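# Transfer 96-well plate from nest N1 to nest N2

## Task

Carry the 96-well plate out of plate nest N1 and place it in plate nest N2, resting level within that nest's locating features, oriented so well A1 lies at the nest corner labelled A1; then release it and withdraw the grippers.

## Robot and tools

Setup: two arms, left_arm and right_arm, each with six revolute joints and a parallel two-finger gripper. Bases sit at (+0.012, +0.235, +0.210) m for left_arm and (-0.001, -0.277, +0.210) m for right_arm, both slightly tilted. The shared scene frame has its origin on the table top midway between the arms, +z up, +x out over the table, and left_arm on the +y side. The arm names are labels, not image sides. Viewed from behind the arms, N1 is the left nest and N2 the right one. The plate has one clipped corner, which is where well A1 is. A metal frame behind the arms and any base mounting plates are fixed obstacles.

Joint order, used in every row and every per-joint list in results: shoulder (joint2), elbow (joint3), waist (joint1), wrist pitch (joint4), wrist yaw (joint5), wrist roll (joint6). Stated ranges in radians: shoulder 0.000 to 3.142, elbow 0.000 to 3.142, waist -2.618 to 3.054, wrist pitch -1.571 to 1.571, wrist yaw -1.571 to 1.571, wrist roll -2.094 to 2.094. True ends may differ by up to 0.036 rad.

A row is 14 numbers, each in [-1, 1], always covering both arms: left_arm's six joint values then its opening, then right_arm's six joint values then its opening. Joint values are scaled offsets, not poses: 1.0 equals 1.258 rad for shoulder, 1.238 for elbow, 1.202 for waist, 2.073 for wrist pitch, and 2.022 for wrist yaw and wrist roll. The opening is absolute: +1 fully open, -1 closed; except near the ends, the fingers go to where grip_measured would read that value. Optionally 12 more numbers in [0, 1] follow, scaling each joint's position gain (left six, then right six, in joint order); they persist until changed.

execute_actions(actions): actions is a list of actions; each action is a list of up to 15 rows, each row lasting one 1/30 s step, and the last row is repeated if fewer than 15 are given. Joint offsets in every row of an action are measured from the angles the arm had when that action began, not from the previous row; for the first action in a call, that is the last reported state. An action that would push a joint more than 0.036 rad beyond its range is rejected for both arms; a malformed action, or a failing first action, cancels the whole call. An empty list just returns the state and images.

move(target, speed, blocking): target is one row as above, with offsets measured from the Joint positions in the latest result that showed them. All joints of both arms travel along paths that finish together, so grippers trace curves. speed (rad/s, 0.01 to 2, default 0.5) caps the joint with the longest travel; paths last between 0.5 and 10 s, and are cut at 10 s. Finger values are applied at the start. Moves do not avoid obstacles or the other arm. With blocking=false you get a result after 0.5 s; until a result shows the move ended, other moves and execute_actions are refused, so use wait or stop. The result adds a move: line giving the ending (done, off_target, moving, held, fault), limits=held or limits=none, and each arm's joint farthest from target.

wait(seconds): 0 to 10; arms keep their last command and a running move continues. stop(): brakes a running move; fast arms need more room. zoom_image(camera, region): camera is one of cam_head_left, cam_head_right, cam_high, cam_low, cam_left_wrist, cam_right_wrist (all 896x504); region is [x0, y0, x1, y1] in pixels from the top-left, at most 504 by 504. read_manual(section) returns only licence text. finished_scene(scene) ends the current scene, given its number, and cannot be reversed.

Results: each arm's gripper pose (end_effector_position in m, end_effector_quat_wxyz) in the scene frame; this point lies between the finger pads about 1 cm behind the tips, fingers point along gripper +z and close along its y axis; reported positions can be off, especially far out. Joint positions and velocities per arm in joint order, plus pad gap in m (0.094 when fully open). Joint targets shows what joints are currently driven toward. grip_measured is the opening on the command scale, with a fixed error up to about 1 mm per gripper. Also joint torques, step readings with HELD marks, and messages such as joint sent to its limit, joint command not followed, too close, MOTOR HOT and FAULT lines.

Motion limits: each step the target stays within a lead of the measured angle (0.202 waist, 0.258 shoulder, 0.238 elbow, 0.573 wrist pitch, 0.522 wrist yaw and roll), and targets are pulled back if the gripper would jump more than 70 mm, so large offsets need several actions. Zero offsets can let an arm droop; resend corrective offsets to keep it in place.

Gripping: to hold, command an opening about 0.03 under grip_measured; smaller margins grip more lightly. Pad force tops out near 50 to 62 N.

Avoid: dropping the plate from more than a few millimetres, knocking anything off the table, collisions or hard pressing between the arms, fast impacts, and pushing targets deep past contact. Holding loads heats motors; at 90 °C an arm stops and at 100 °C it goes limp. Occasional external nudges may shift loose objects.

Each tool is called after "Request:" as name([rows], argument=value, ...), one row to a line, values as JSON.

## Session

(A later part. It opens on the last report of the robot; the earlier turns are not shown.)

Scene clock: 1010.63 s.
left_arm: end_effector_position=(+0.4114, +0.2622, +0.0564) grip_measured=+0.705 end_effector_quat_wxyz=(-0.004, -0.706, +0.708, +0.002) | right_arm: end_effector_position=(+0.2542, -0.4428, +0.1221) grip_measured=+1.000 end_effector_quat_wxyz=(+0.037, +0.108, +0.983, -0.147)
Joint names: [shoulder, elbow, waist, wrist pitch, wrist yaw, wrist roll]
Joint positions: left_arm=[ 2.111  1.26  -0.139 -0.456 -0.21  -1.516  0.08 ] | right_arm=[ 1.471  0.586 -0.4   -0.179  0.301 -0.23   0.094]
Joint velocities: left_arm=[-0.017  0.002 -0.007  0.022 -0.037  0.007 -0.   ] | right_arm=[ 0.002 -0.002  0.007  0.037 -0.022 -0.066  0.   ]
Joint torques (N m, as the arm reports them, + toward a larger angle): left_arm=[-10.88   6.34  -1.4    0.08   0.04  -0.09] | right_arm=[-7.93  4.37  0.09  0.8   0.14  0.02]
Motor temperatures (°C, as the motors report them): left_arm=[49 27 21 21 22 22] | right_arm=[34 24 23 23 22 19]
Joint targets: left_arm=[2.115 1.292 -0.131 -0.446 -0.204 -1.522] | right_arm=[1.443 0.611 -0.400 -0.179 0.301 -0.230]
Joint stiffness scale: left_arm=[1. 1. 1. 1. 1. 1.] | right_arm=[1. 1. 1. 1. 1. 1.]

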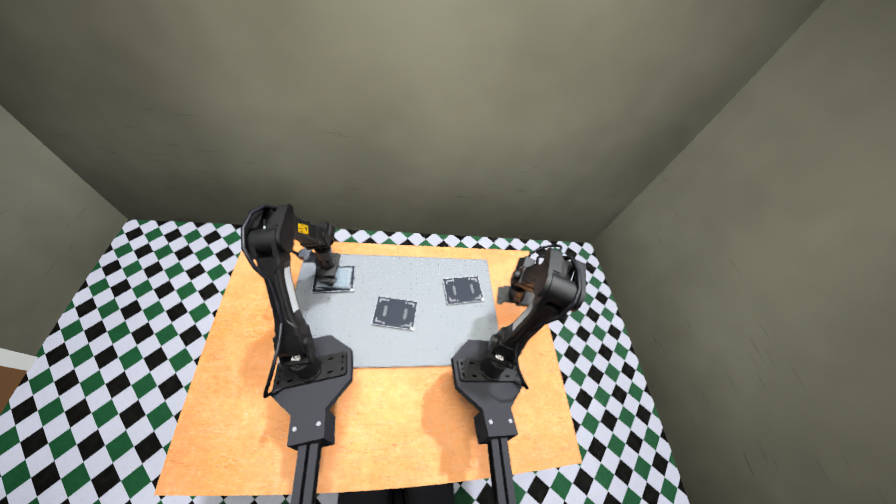

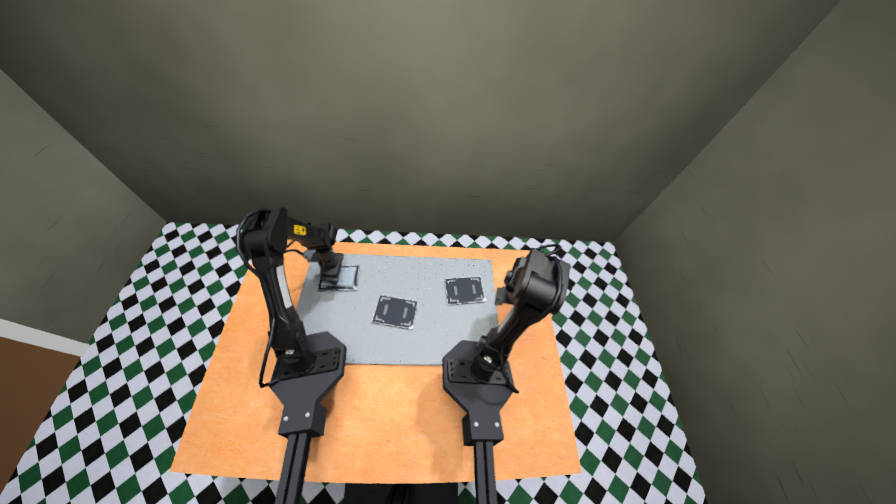

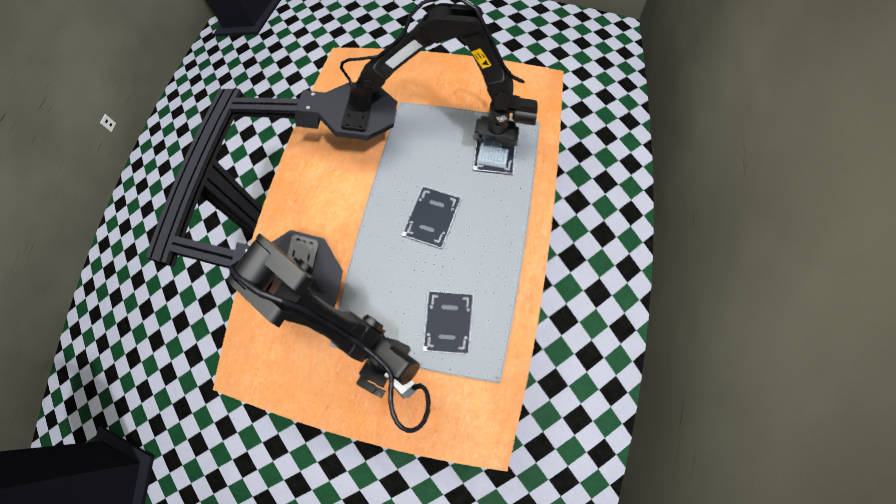

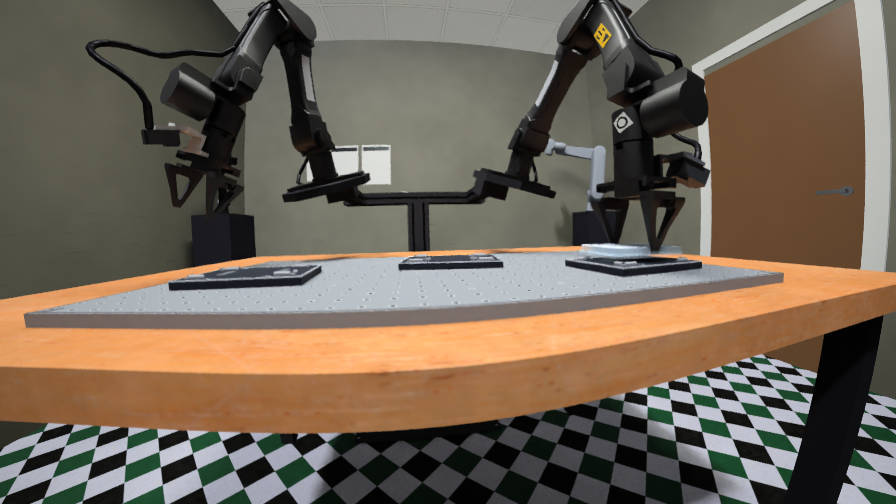

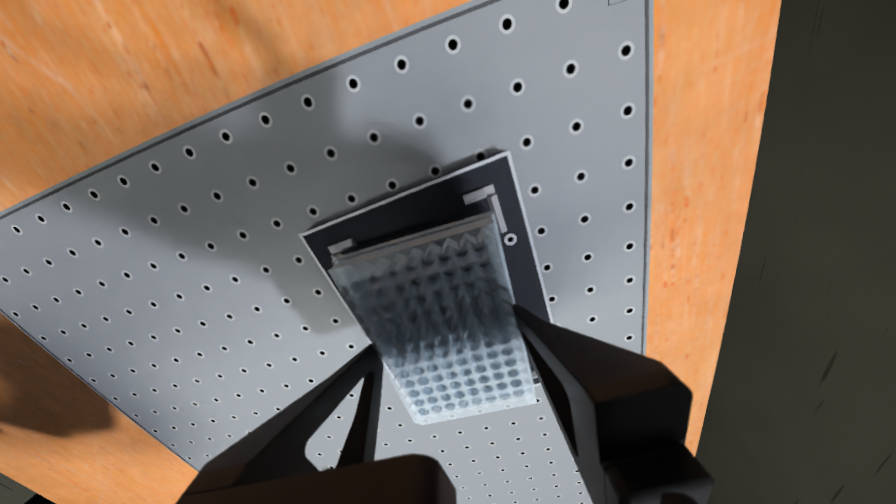

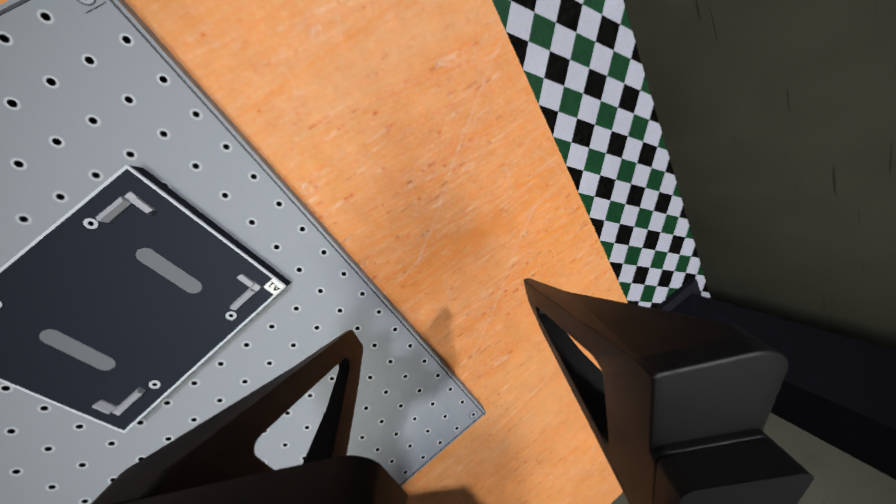

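Request:
move(target=[0.003,0.038,0.0067,0.003,0.003,-0.0054,0.67,-0.022,0.02,0,0,0,0,1], speed=0.05)

Request:
zoom_image(camera="cam_left_wrist", region=[290,140,560,320])

Scene clock: 1021.80 s.
left_arm: end_effector_position=(+0.4208, +0.2634, +0.0598) grip_measured=+0.705 end_effector_quat_wxyz=(+0.004, -0.709, +0.705, -0.005) | right_arm: end_effector_position=(+0.2542, -0.4428, +0.1221) grip_measured=+1.000 end_effector_quat_wxyz=(+0.037, +0.108, +0.983, -0.147)
Joint names: [shoulder, elbow, waist, wrist pitch, wrist yaw, wrist roll]
Joint positions: left_arm=[ 2.111  1.282 -0.139 -0.456 -0.21  -1.521  0.08 ] | right_arm=[ 1.471  0.586 -0.4   -0.179  0.301 -0.23   0.094]
Joint velocities: left_arm=[ 0.002 -0.017 -0.002 -0.037 -0.007 -0.007  0.   ] | right_arm=[ 0.017 -0.027  0.007  0.051 -0.095 -0.081  0.   ]
Joint torques (N m, as the arm reports them, + toward a larger angle): left_arm=[-11.09   5.9   -1.46   0.09   0.04  -0.11] | right_arm=[-7.91  4.42  0.13  0.8   0.15  0.02]
Motor temperatures (°C, as the motors report them): left_arm=[48 28 21 21 22 22] | right_arm=[34 24 23 23 22 19]
Joint targets: left_arm=[2.115 1.307 -0.131 -0.450 -0.204 -1.527] | right_arm=[1.443 0.611 -0.400 -0.179 0.301 -0.230]
Joint stiffness scale: left_arm=[1. 1. 1. 1. 1. 1.] | right_arm=[1. 1. 1. 1. 1. 1.]
move: off_target (left_arm, right_arm); limits=none; left_arm: farthest joint: the elbow, 0.025 radians from its target (0.047 radians at the start); right_arm: farthest joint: the shoulder, 0.027 radians from its target (0.027 radians at the start)

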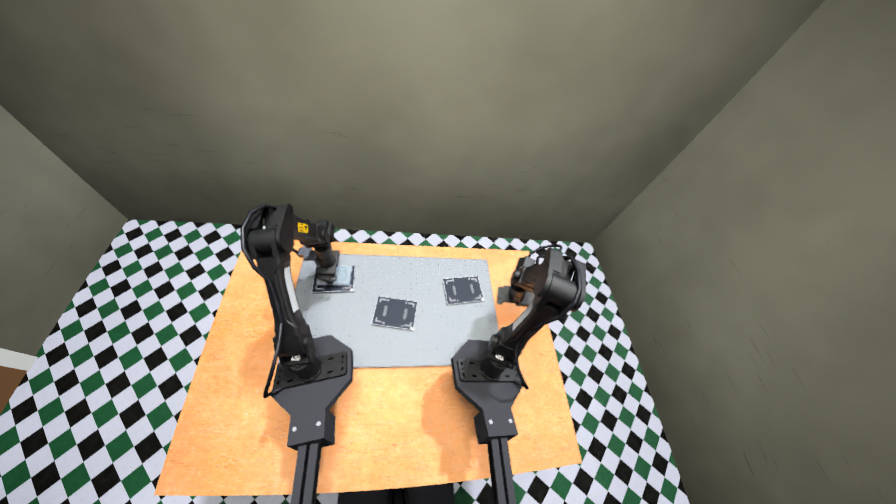

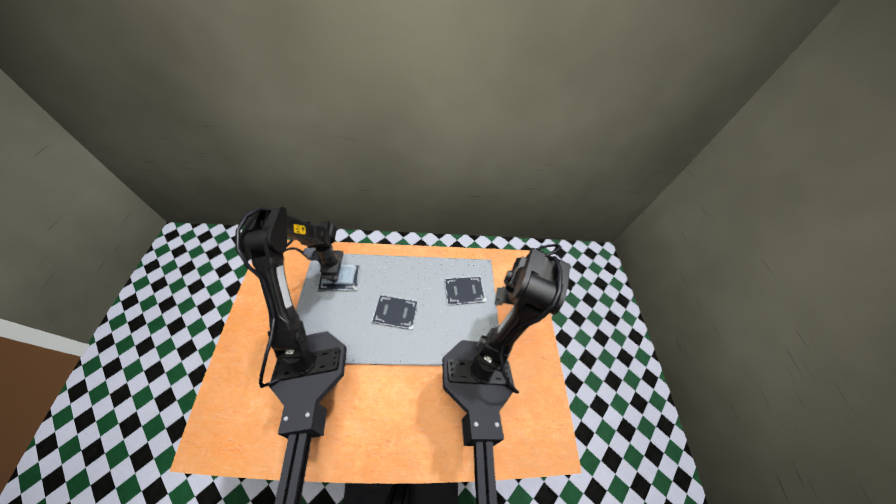

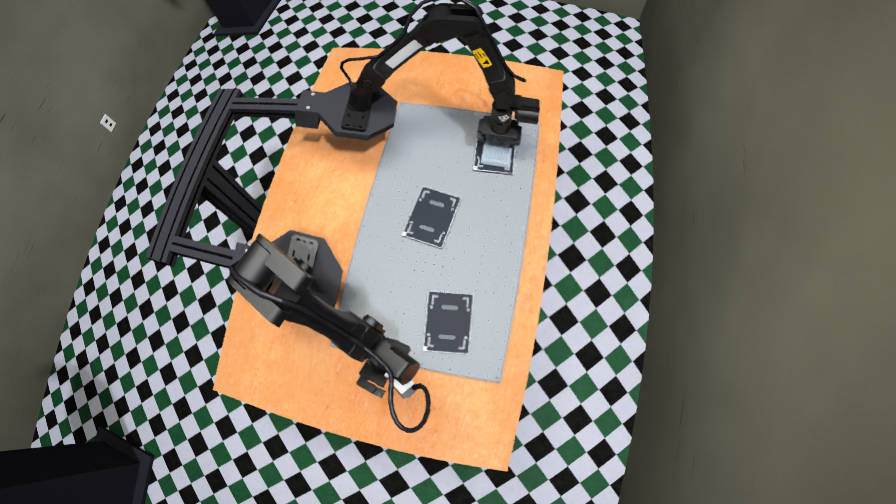

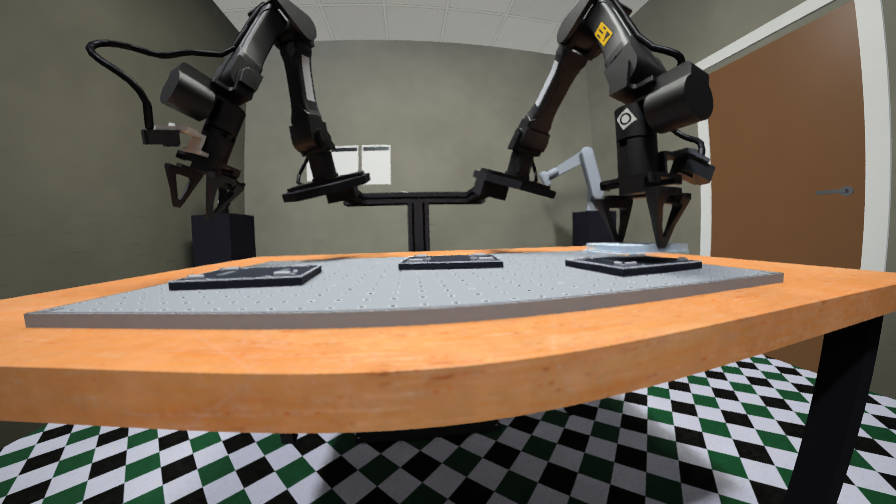

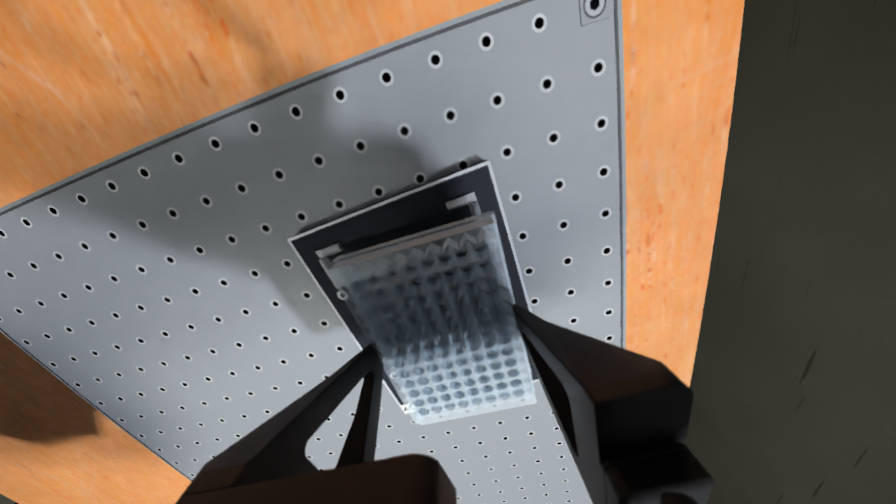

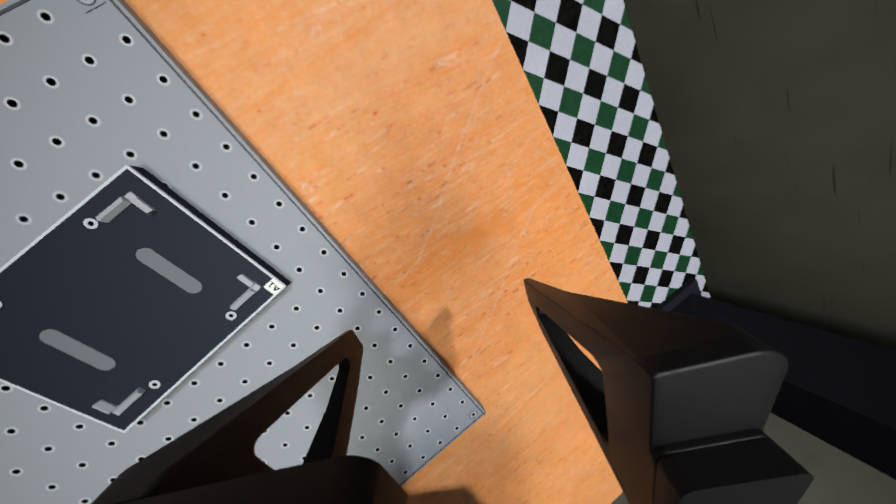

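Region (290, 140, 560, 320) of cam_left_wrist's 896x504 image, scaled by 1.867, with more detail than that image has.

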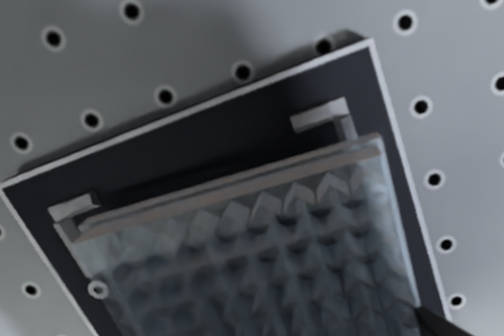

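Request:
move(target=[0.002,-0.029,0.0067,0.0097,0.003,-0.003,0.67,-0.022,0.02,0,0,0,0,1], speed=0.04)

Request:
zoom_image(camera="cam_left_wrist", region=[290,140,560,320])

Scene clock: 1055.03 s.
left_arm: end_effector_position=(+0.4141, +0.2623, +0.0565) grip_measured=+0.705 end_effector_quat_wxyz=(-0.000, -0.708, +0.706, -0.001) | right_arm: end_effector_position=(+0.2542, -0.4428, +0.1221) grip_measured=+1.000 end_effector_quat_wxyz=(+0.037, +0.108, +0.983, -0.147)
Joint names: [shoulder, elbow, waist, wrist pitch, wrist yaw, wrist roll]
Joint positions: left_arm=[ 2.111  1.261 -0.139 -0.447 -0.209 -1.521  0.08 ] | right_arm=[ 1.471  0.586 -0.4   -0.179  0.301 -0.23   0.094]
Joint velocities: left_arm=[-0.051  0.002  0.012  0.007 -0.051  0.037 -0.001] | right_arm=[ 0.002 -0.017 -0.002  0.022 -0.022 -0.022  0.   ]
Joint torques (N m, as the arm reports them, + toward a larger angle): left_arm=[-11.11   2.54  -1.44   0.11   0.04  -0.09] | right_arm=[-7.93  4.42  0.12  0.8   0.14  0.01]
Motor temperatures (°C, as the motors report them): left_arm=[48 27 21 21 22 22] | right_arm=[34 24 23 23 22 19]
Joint targets: left_arm=[2.113 1.246 -0.131 -0.435 -0.203 -1.527] | right_arm=[1.443 0.611 -0.400 -0.179 0.301 -0.230]
Joint stiffness scale: left_arm=[1. 1. 1. 1. 1. 1.] | right_arm=[1. 1. 1. 1. 1. 1.]
move: off_target (right_arm); limits=none; left_arm: farthest joint: the elbow, 0.015 radians from its target (0.035 radians at the start); right_arm: farthest joint: the shoulder, 0.027 radians from its target (0.027 radians at the start)

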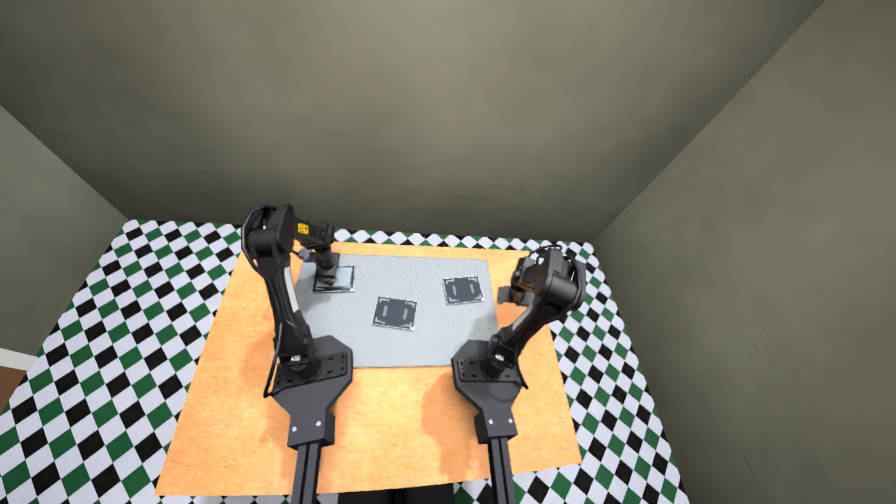

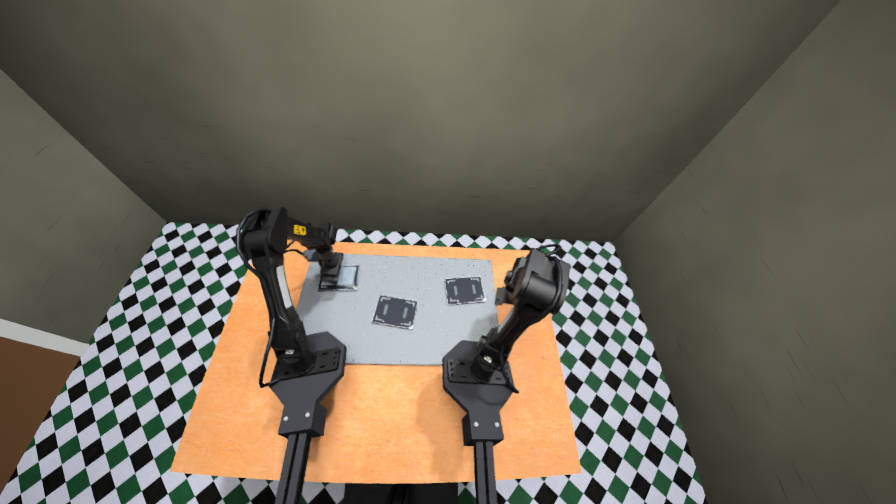

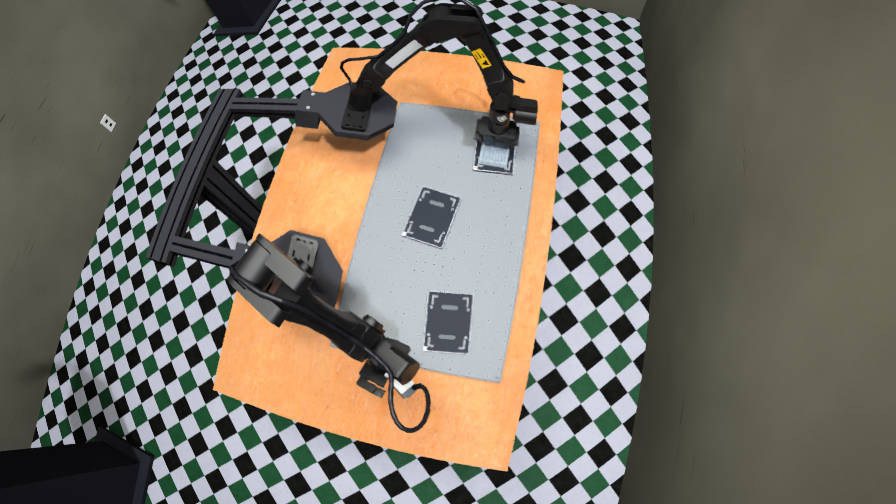

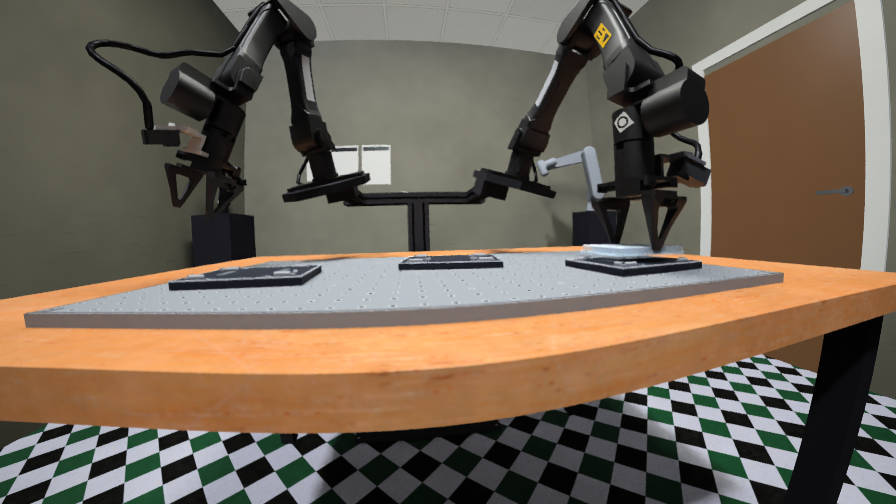

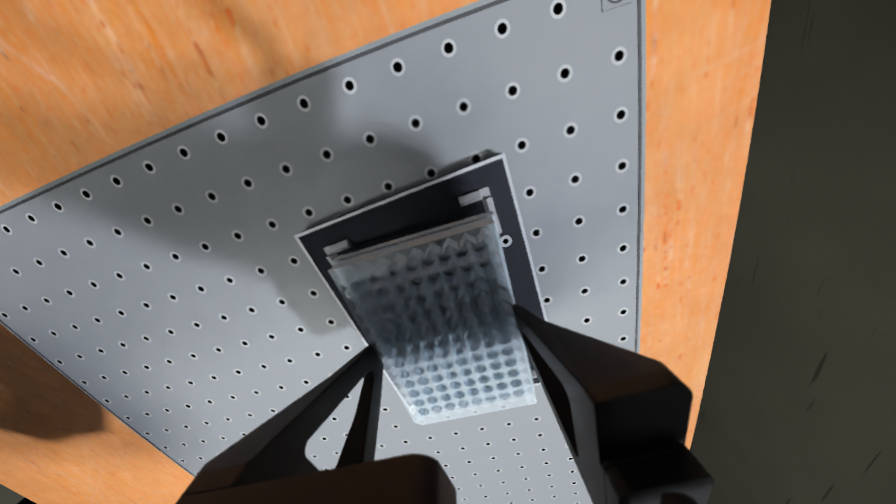

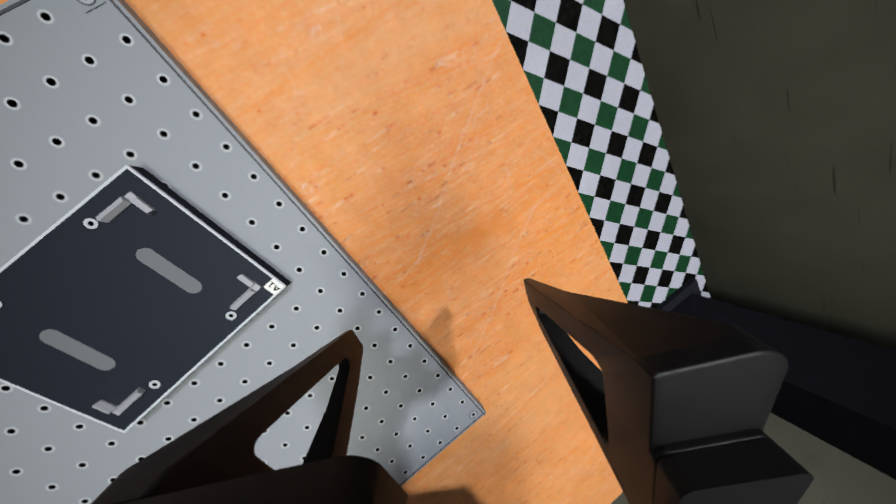

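Region (290, 140, 560, 320) of cam_left_wrist's 896x504 image, scaled by 1.867, with more detail than that image has.

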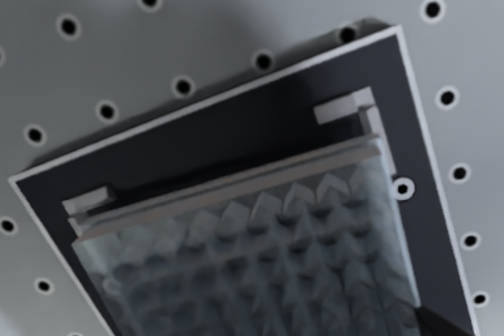

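Request:
zoom_image(camera="cam_high", region=[460,110,540,185])

Request:
zoom_image(camera="cam_left_wrist", region=[380,300,580,440])

Region (460, 110, 540, 185) of cam_high's 896x504 image, scaled by 6.300, with more detail than that image has; it fills the top 472 rows of this view, and the rest is white.

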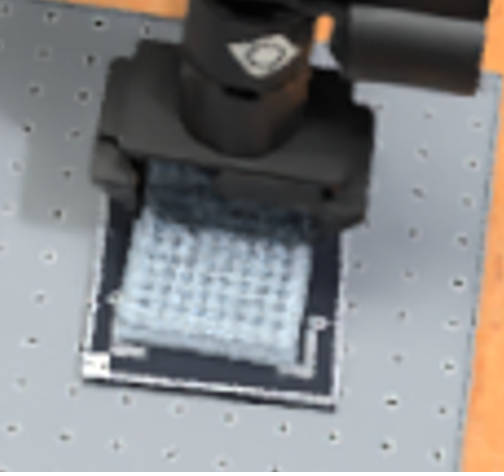

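Region (380, 300, 580, 440) of cam_left_wrist's 896x504 image, scaled by 2.520, with more detail than that image has; it fills the top 353 rows of this view, and the rest is white.

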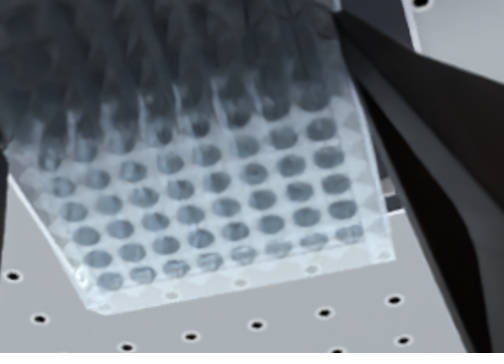

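Request:
execute_actions([
  [[0.0016,-0.006,0.010,0.005,0.003,-0.003,0.67,-0.022,0.02,0,0,0,0,1]],
])

Scene clock: 1084.70 s.
left_arm: end_effector_position=(+0.4144, +0.2623, +0.0565) grip_measured=+0.705 end_effector_quat_wxyz=(+0.000, -0.708, +0.706, -0.002) | right_arm: end_effector_position=(+0.2542, -0.4428, +0.1221) grip_measured=+1.000 end_effector_quat_wxyz=(+0.037, +0.108, +0.983, -0.147)
Joint names: [shoulder, elbow, waist, wrist pitch, wrist yaw, wrist roll]
Joint positions: left_arm=[ 2.111  1.261 -0.139 -0.446 -0.209 -1.521  0.08 ] | right_arm=[ 1.471  0.586 -0.4   -0.179  0.301 -0.23   0.094]
Joint velocities: left_arm=[ 0.022 -0.007  0.002  0.022  0.007  0.007 -0.   ] | right_arm=[-0.007  0.017  0.012  0.007 -0.007  0.007  0.   ]
Joint torques (N m, as the arm reports them, + toward a larger angle): left_arm=[-11.12   3.17  -1.12   0.1    0.04  -0.09] | right_arm=[-7.94  4.45  0.12  0.8   0.13  0.01]
Motor temperatures (°C, as the motors report them): left_arm=[48 26 21 21 22 22] | right_arm=[34 24 23 23 22 19]
Joint targets: left_arm=[2.113 1.254 -0.127 -0.437 -0.203 -1.527] | right_arm=[1.443 0.611 -0.400 -0.179 0.301 -0.230]
Joint stiffness scale: left_arm=[1. 1. 1. 1. 1. 1.] | right_arm=[1. 1. 1. 1. 1. 1.]
Step readings (joint positions):
0: left_arm=[2.111 1.261 -0.139 -0.446 -0.209 -1.521] | right_arm=[1.471 0.586 -0.400 -0.179 0.301 -0.230]
1: left_arm=[2.111 1.261 -0.139 -0.446 -0.209 -1.521] | right_arm=[1.471 0.586 -0.400 -0.179 0.301 -0.230]
2: left_arm=[2.111 1.261 -0.139 -0.446 -0.209 -1.521] | right_arm=[1.471 0.586 -0.400 -0.179 0.301 -0.230]
4: left_arm=[2.111 1.261 -0.139 -0.446 -0.209 -1.521] | right_arm=[1.471 0.586 -0.400 -0.179 0.301 -0.230]
8: left_arm=[2.111 1.261 -0.139 -0.446 -0.209 -1.521] | right_arm=[1.471 0.586 -0.400 -0.179 0.301 -0.230]
15: Joint positions above

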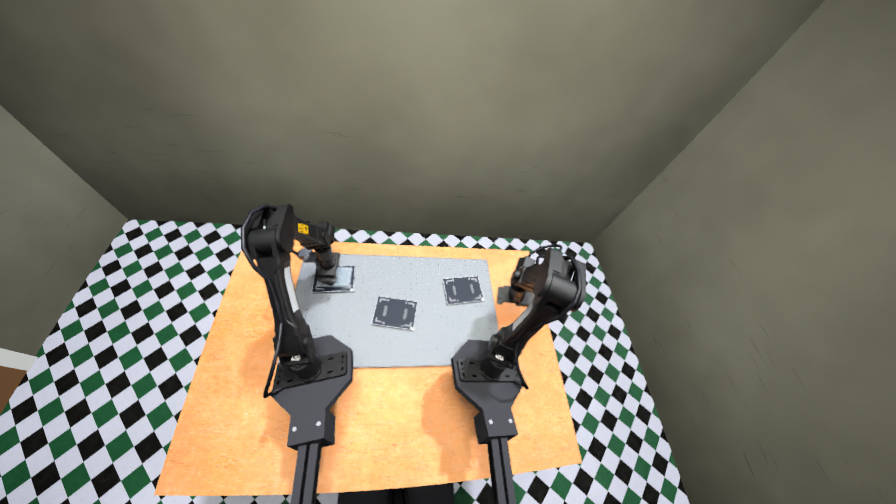

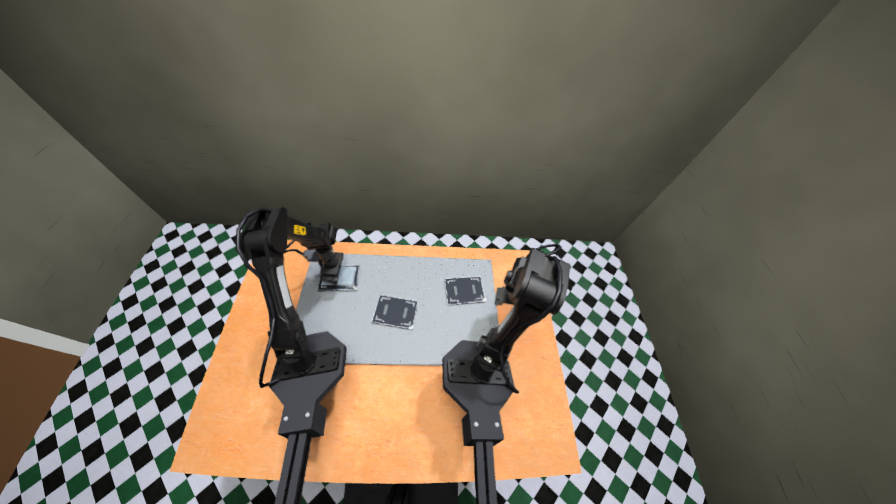

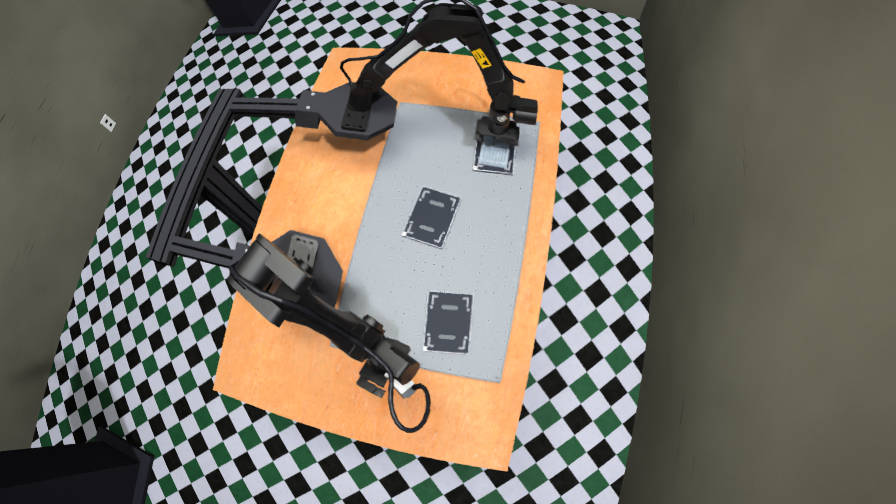

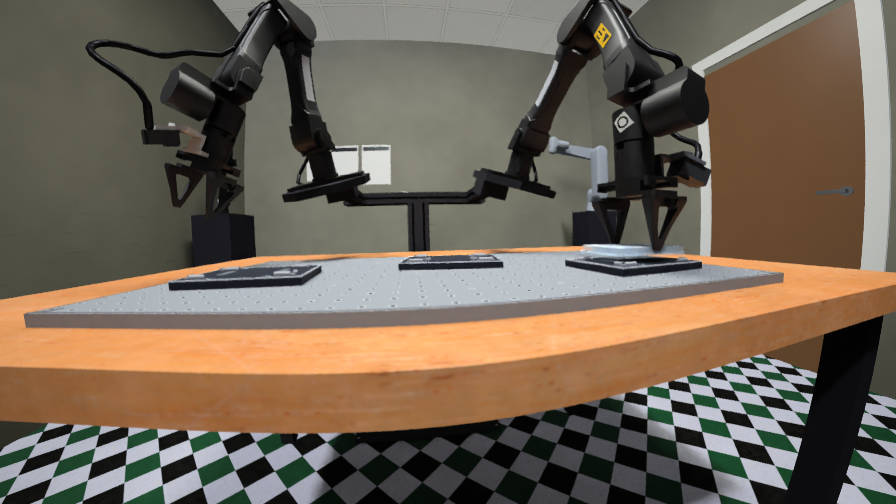

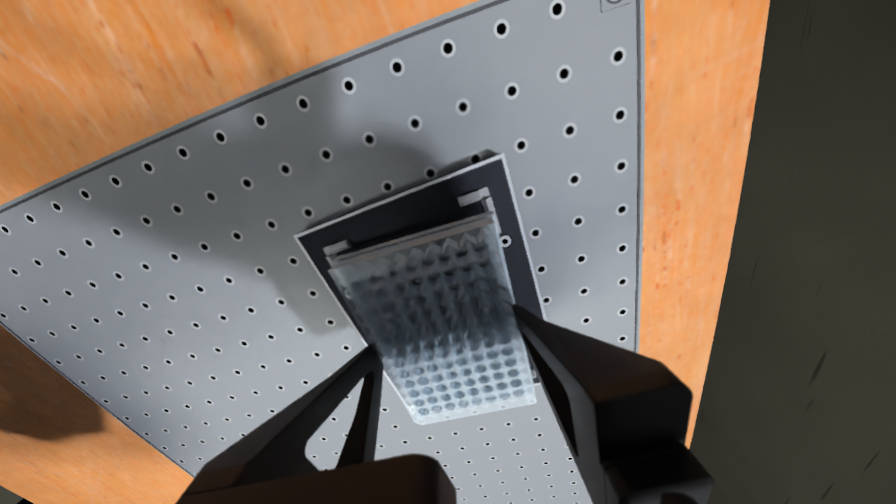

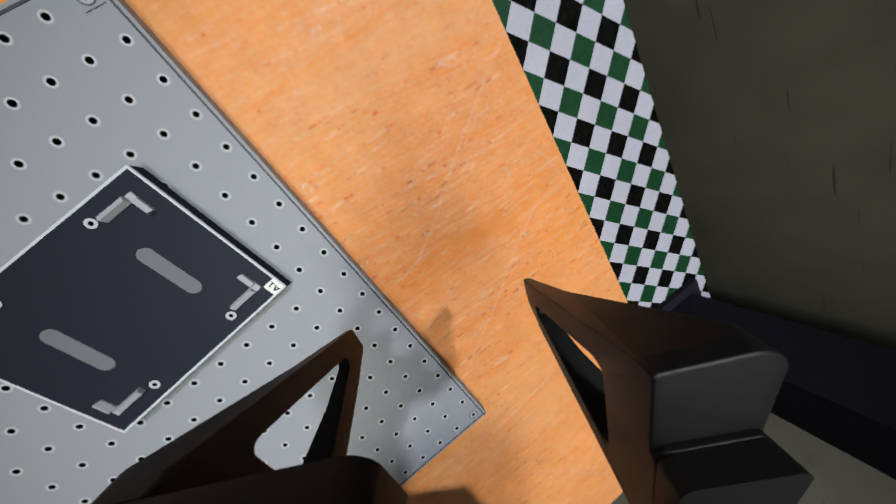

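Request:
execute_actions([
  [[0.0016,-0.006,0.0118,0.005,0.003,-0.003,0.67,-0.022,0.02,0,0,0,0,1],[0.0016,-0.006,0.0130,0.005,0.003,-0.003,0.67,-0.022,0.02,0,0,0,0,1]],
])

Scene clock: 1092.03 s.
left_arm: end_effector_position=(+0.4139, +0.2663, +0.0558) grip_measured=+0.705 end_effector_quat_wxyz=(+0.000, -0.712, +0.702, -0.001) | right_arm: end_effector_position=(+0.2542, -0.4428, +0.1221) grip_measured=+1.000 end_effector_quat_wxyz=(+0.037, +0.108, +0.983, -0.147)
Joint names: [shoulder, elbow, waist, wrist pitch, wrist yaw, wrist roll]
Joint positions: left_arm=[ 2.111  1.261 -0.129 -0.445 -0.208 -1.521  0.08 ] | right_arm=[ 1.471  0.586 -0.4   -0.179  0.301 -0.23   0.094]
Joint velocities: left_arm=[-0.012  0.002  0.017 -0.037 -0.037 -0.066 -0.001] | right_arm=[-0.007  0.002  0.012 -0.007  0.022  0.022  0.   ]
Joint torques (N m, as the arm reports them, + toward a larger angle): left_arm=[-11.13   3.16  -1.65   0.1    0.03  -0.09] | right_arm=[-7.95  4.39  0.13  0.81  0.15  0.02]
Motor temperatures (°C, as the motors report them): left_arm=[48 26 21 21 22 22] | right_arm=[34 24 23 23 22 19]
Joint targets: left_arm=[2.113 1.254 -0.123 -0.435 -0.203 -1.527] | right_arm=[1.443 0.611 -0.400 -0.179 0.301 -0.230]
Joint stiffness scale: left_arm=[1. 1. 1. 1. 1. 1.] | right_arm=[1. 1. 1. 1. 1. 1.]
Step readings (joint positions):
0: left_arm=[2.111 1.261 -0.139 -0.446 -0.209 -1.521] | right_arm=[1.471 0.586 -0.400 -0.179 0.301 -0.230]
1: left_arm=[2.111 1.261 -0.138 -0.446 -0.209 -1.521] | right_arm=[1.471 0.586 -0.400 -0.179 0.301 -0.230]
2: left_arm=[2.111 1.261 -0.137 -0.445 -0.208 -1.521] | right_arm=[1.471 0.586 -0.400 -0.179 0.301 -0.230]
4: left_arm=[2.111 1.261 -0.133 -0.445 -0.208 -1.521] | right_arm=[1.471 0.586 -0.400 -0.179 0.301 -0.230]
8: left_arm=[2.111 1.261 -0.129 -0.445 -0.208 -1.521] | right_arm=[1.471 0.586 -0.400 -0.179 0.301 -0.230]
15: Joint positions above

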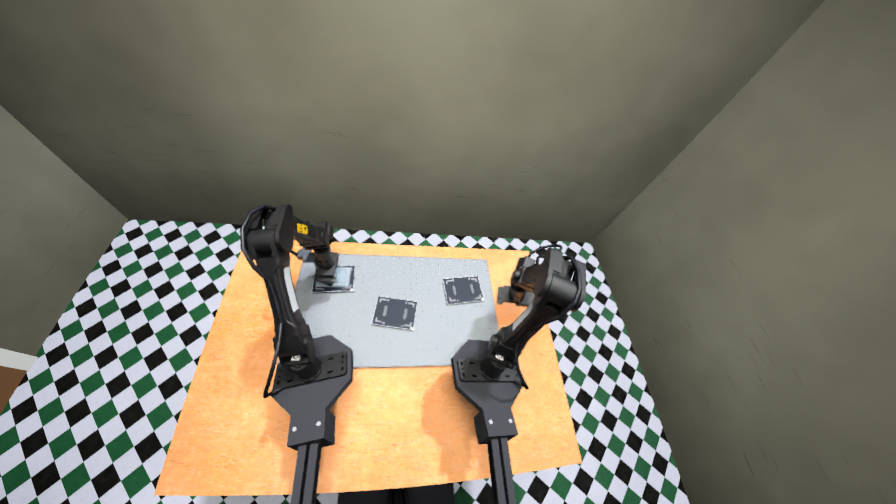

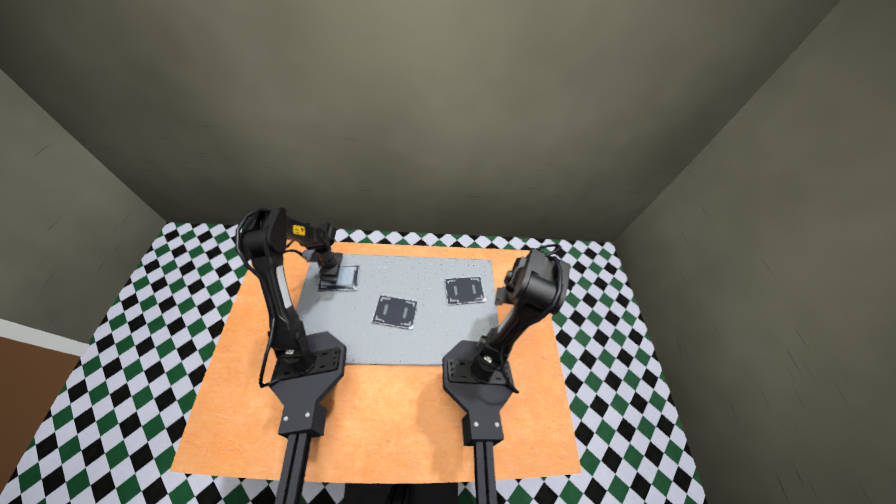

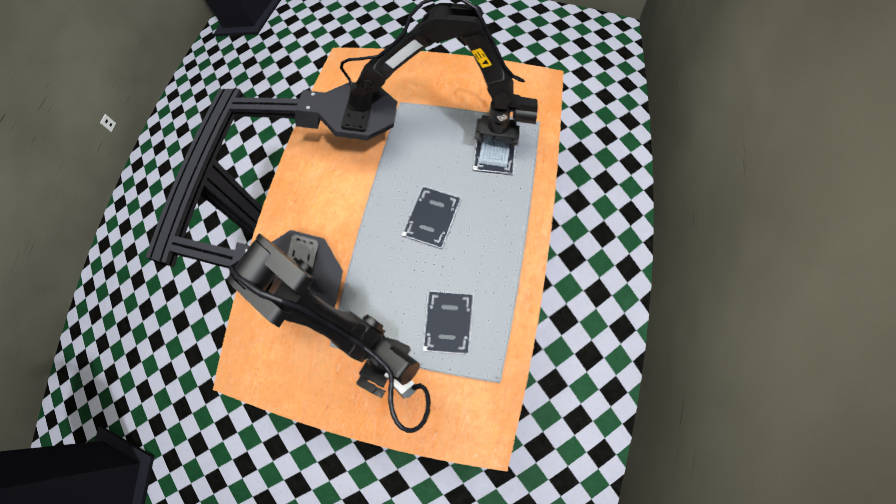

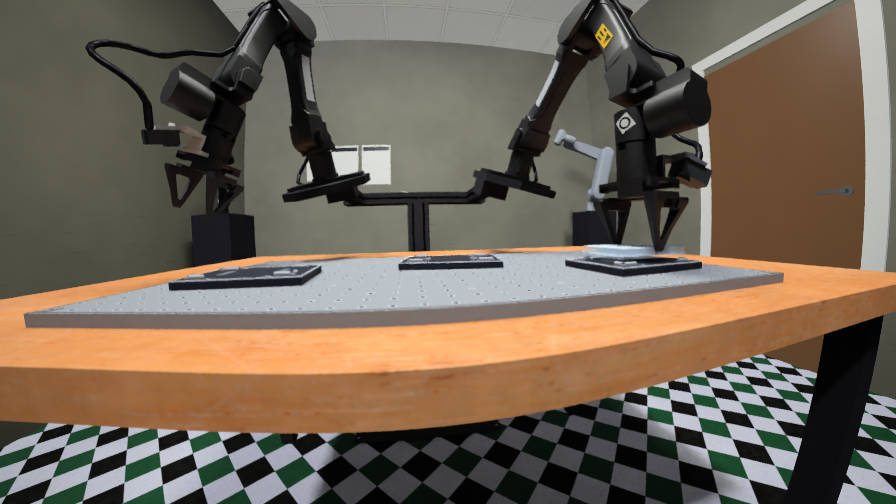

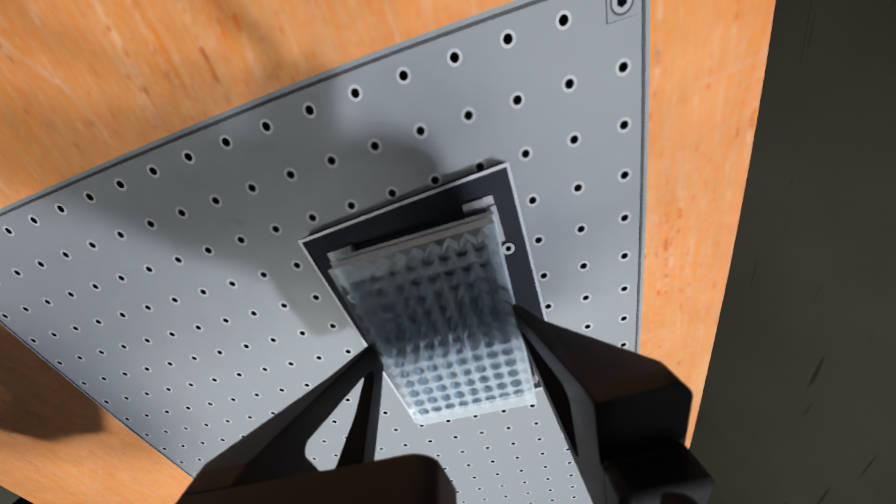

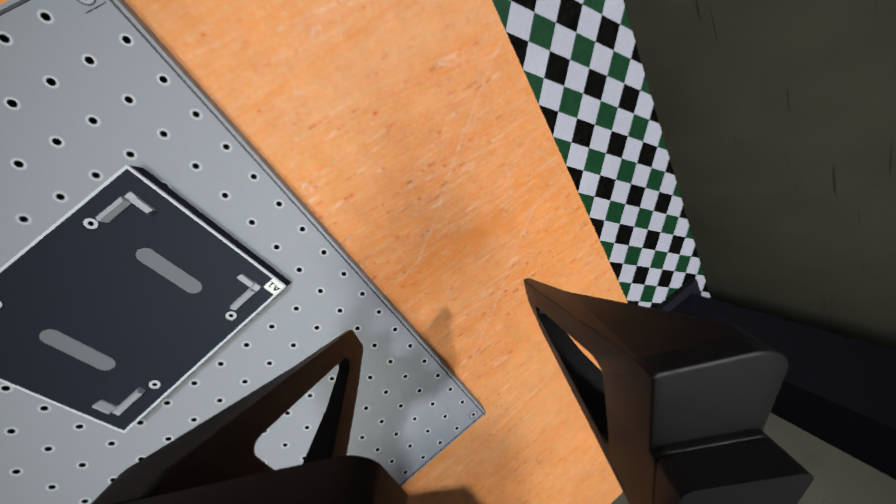

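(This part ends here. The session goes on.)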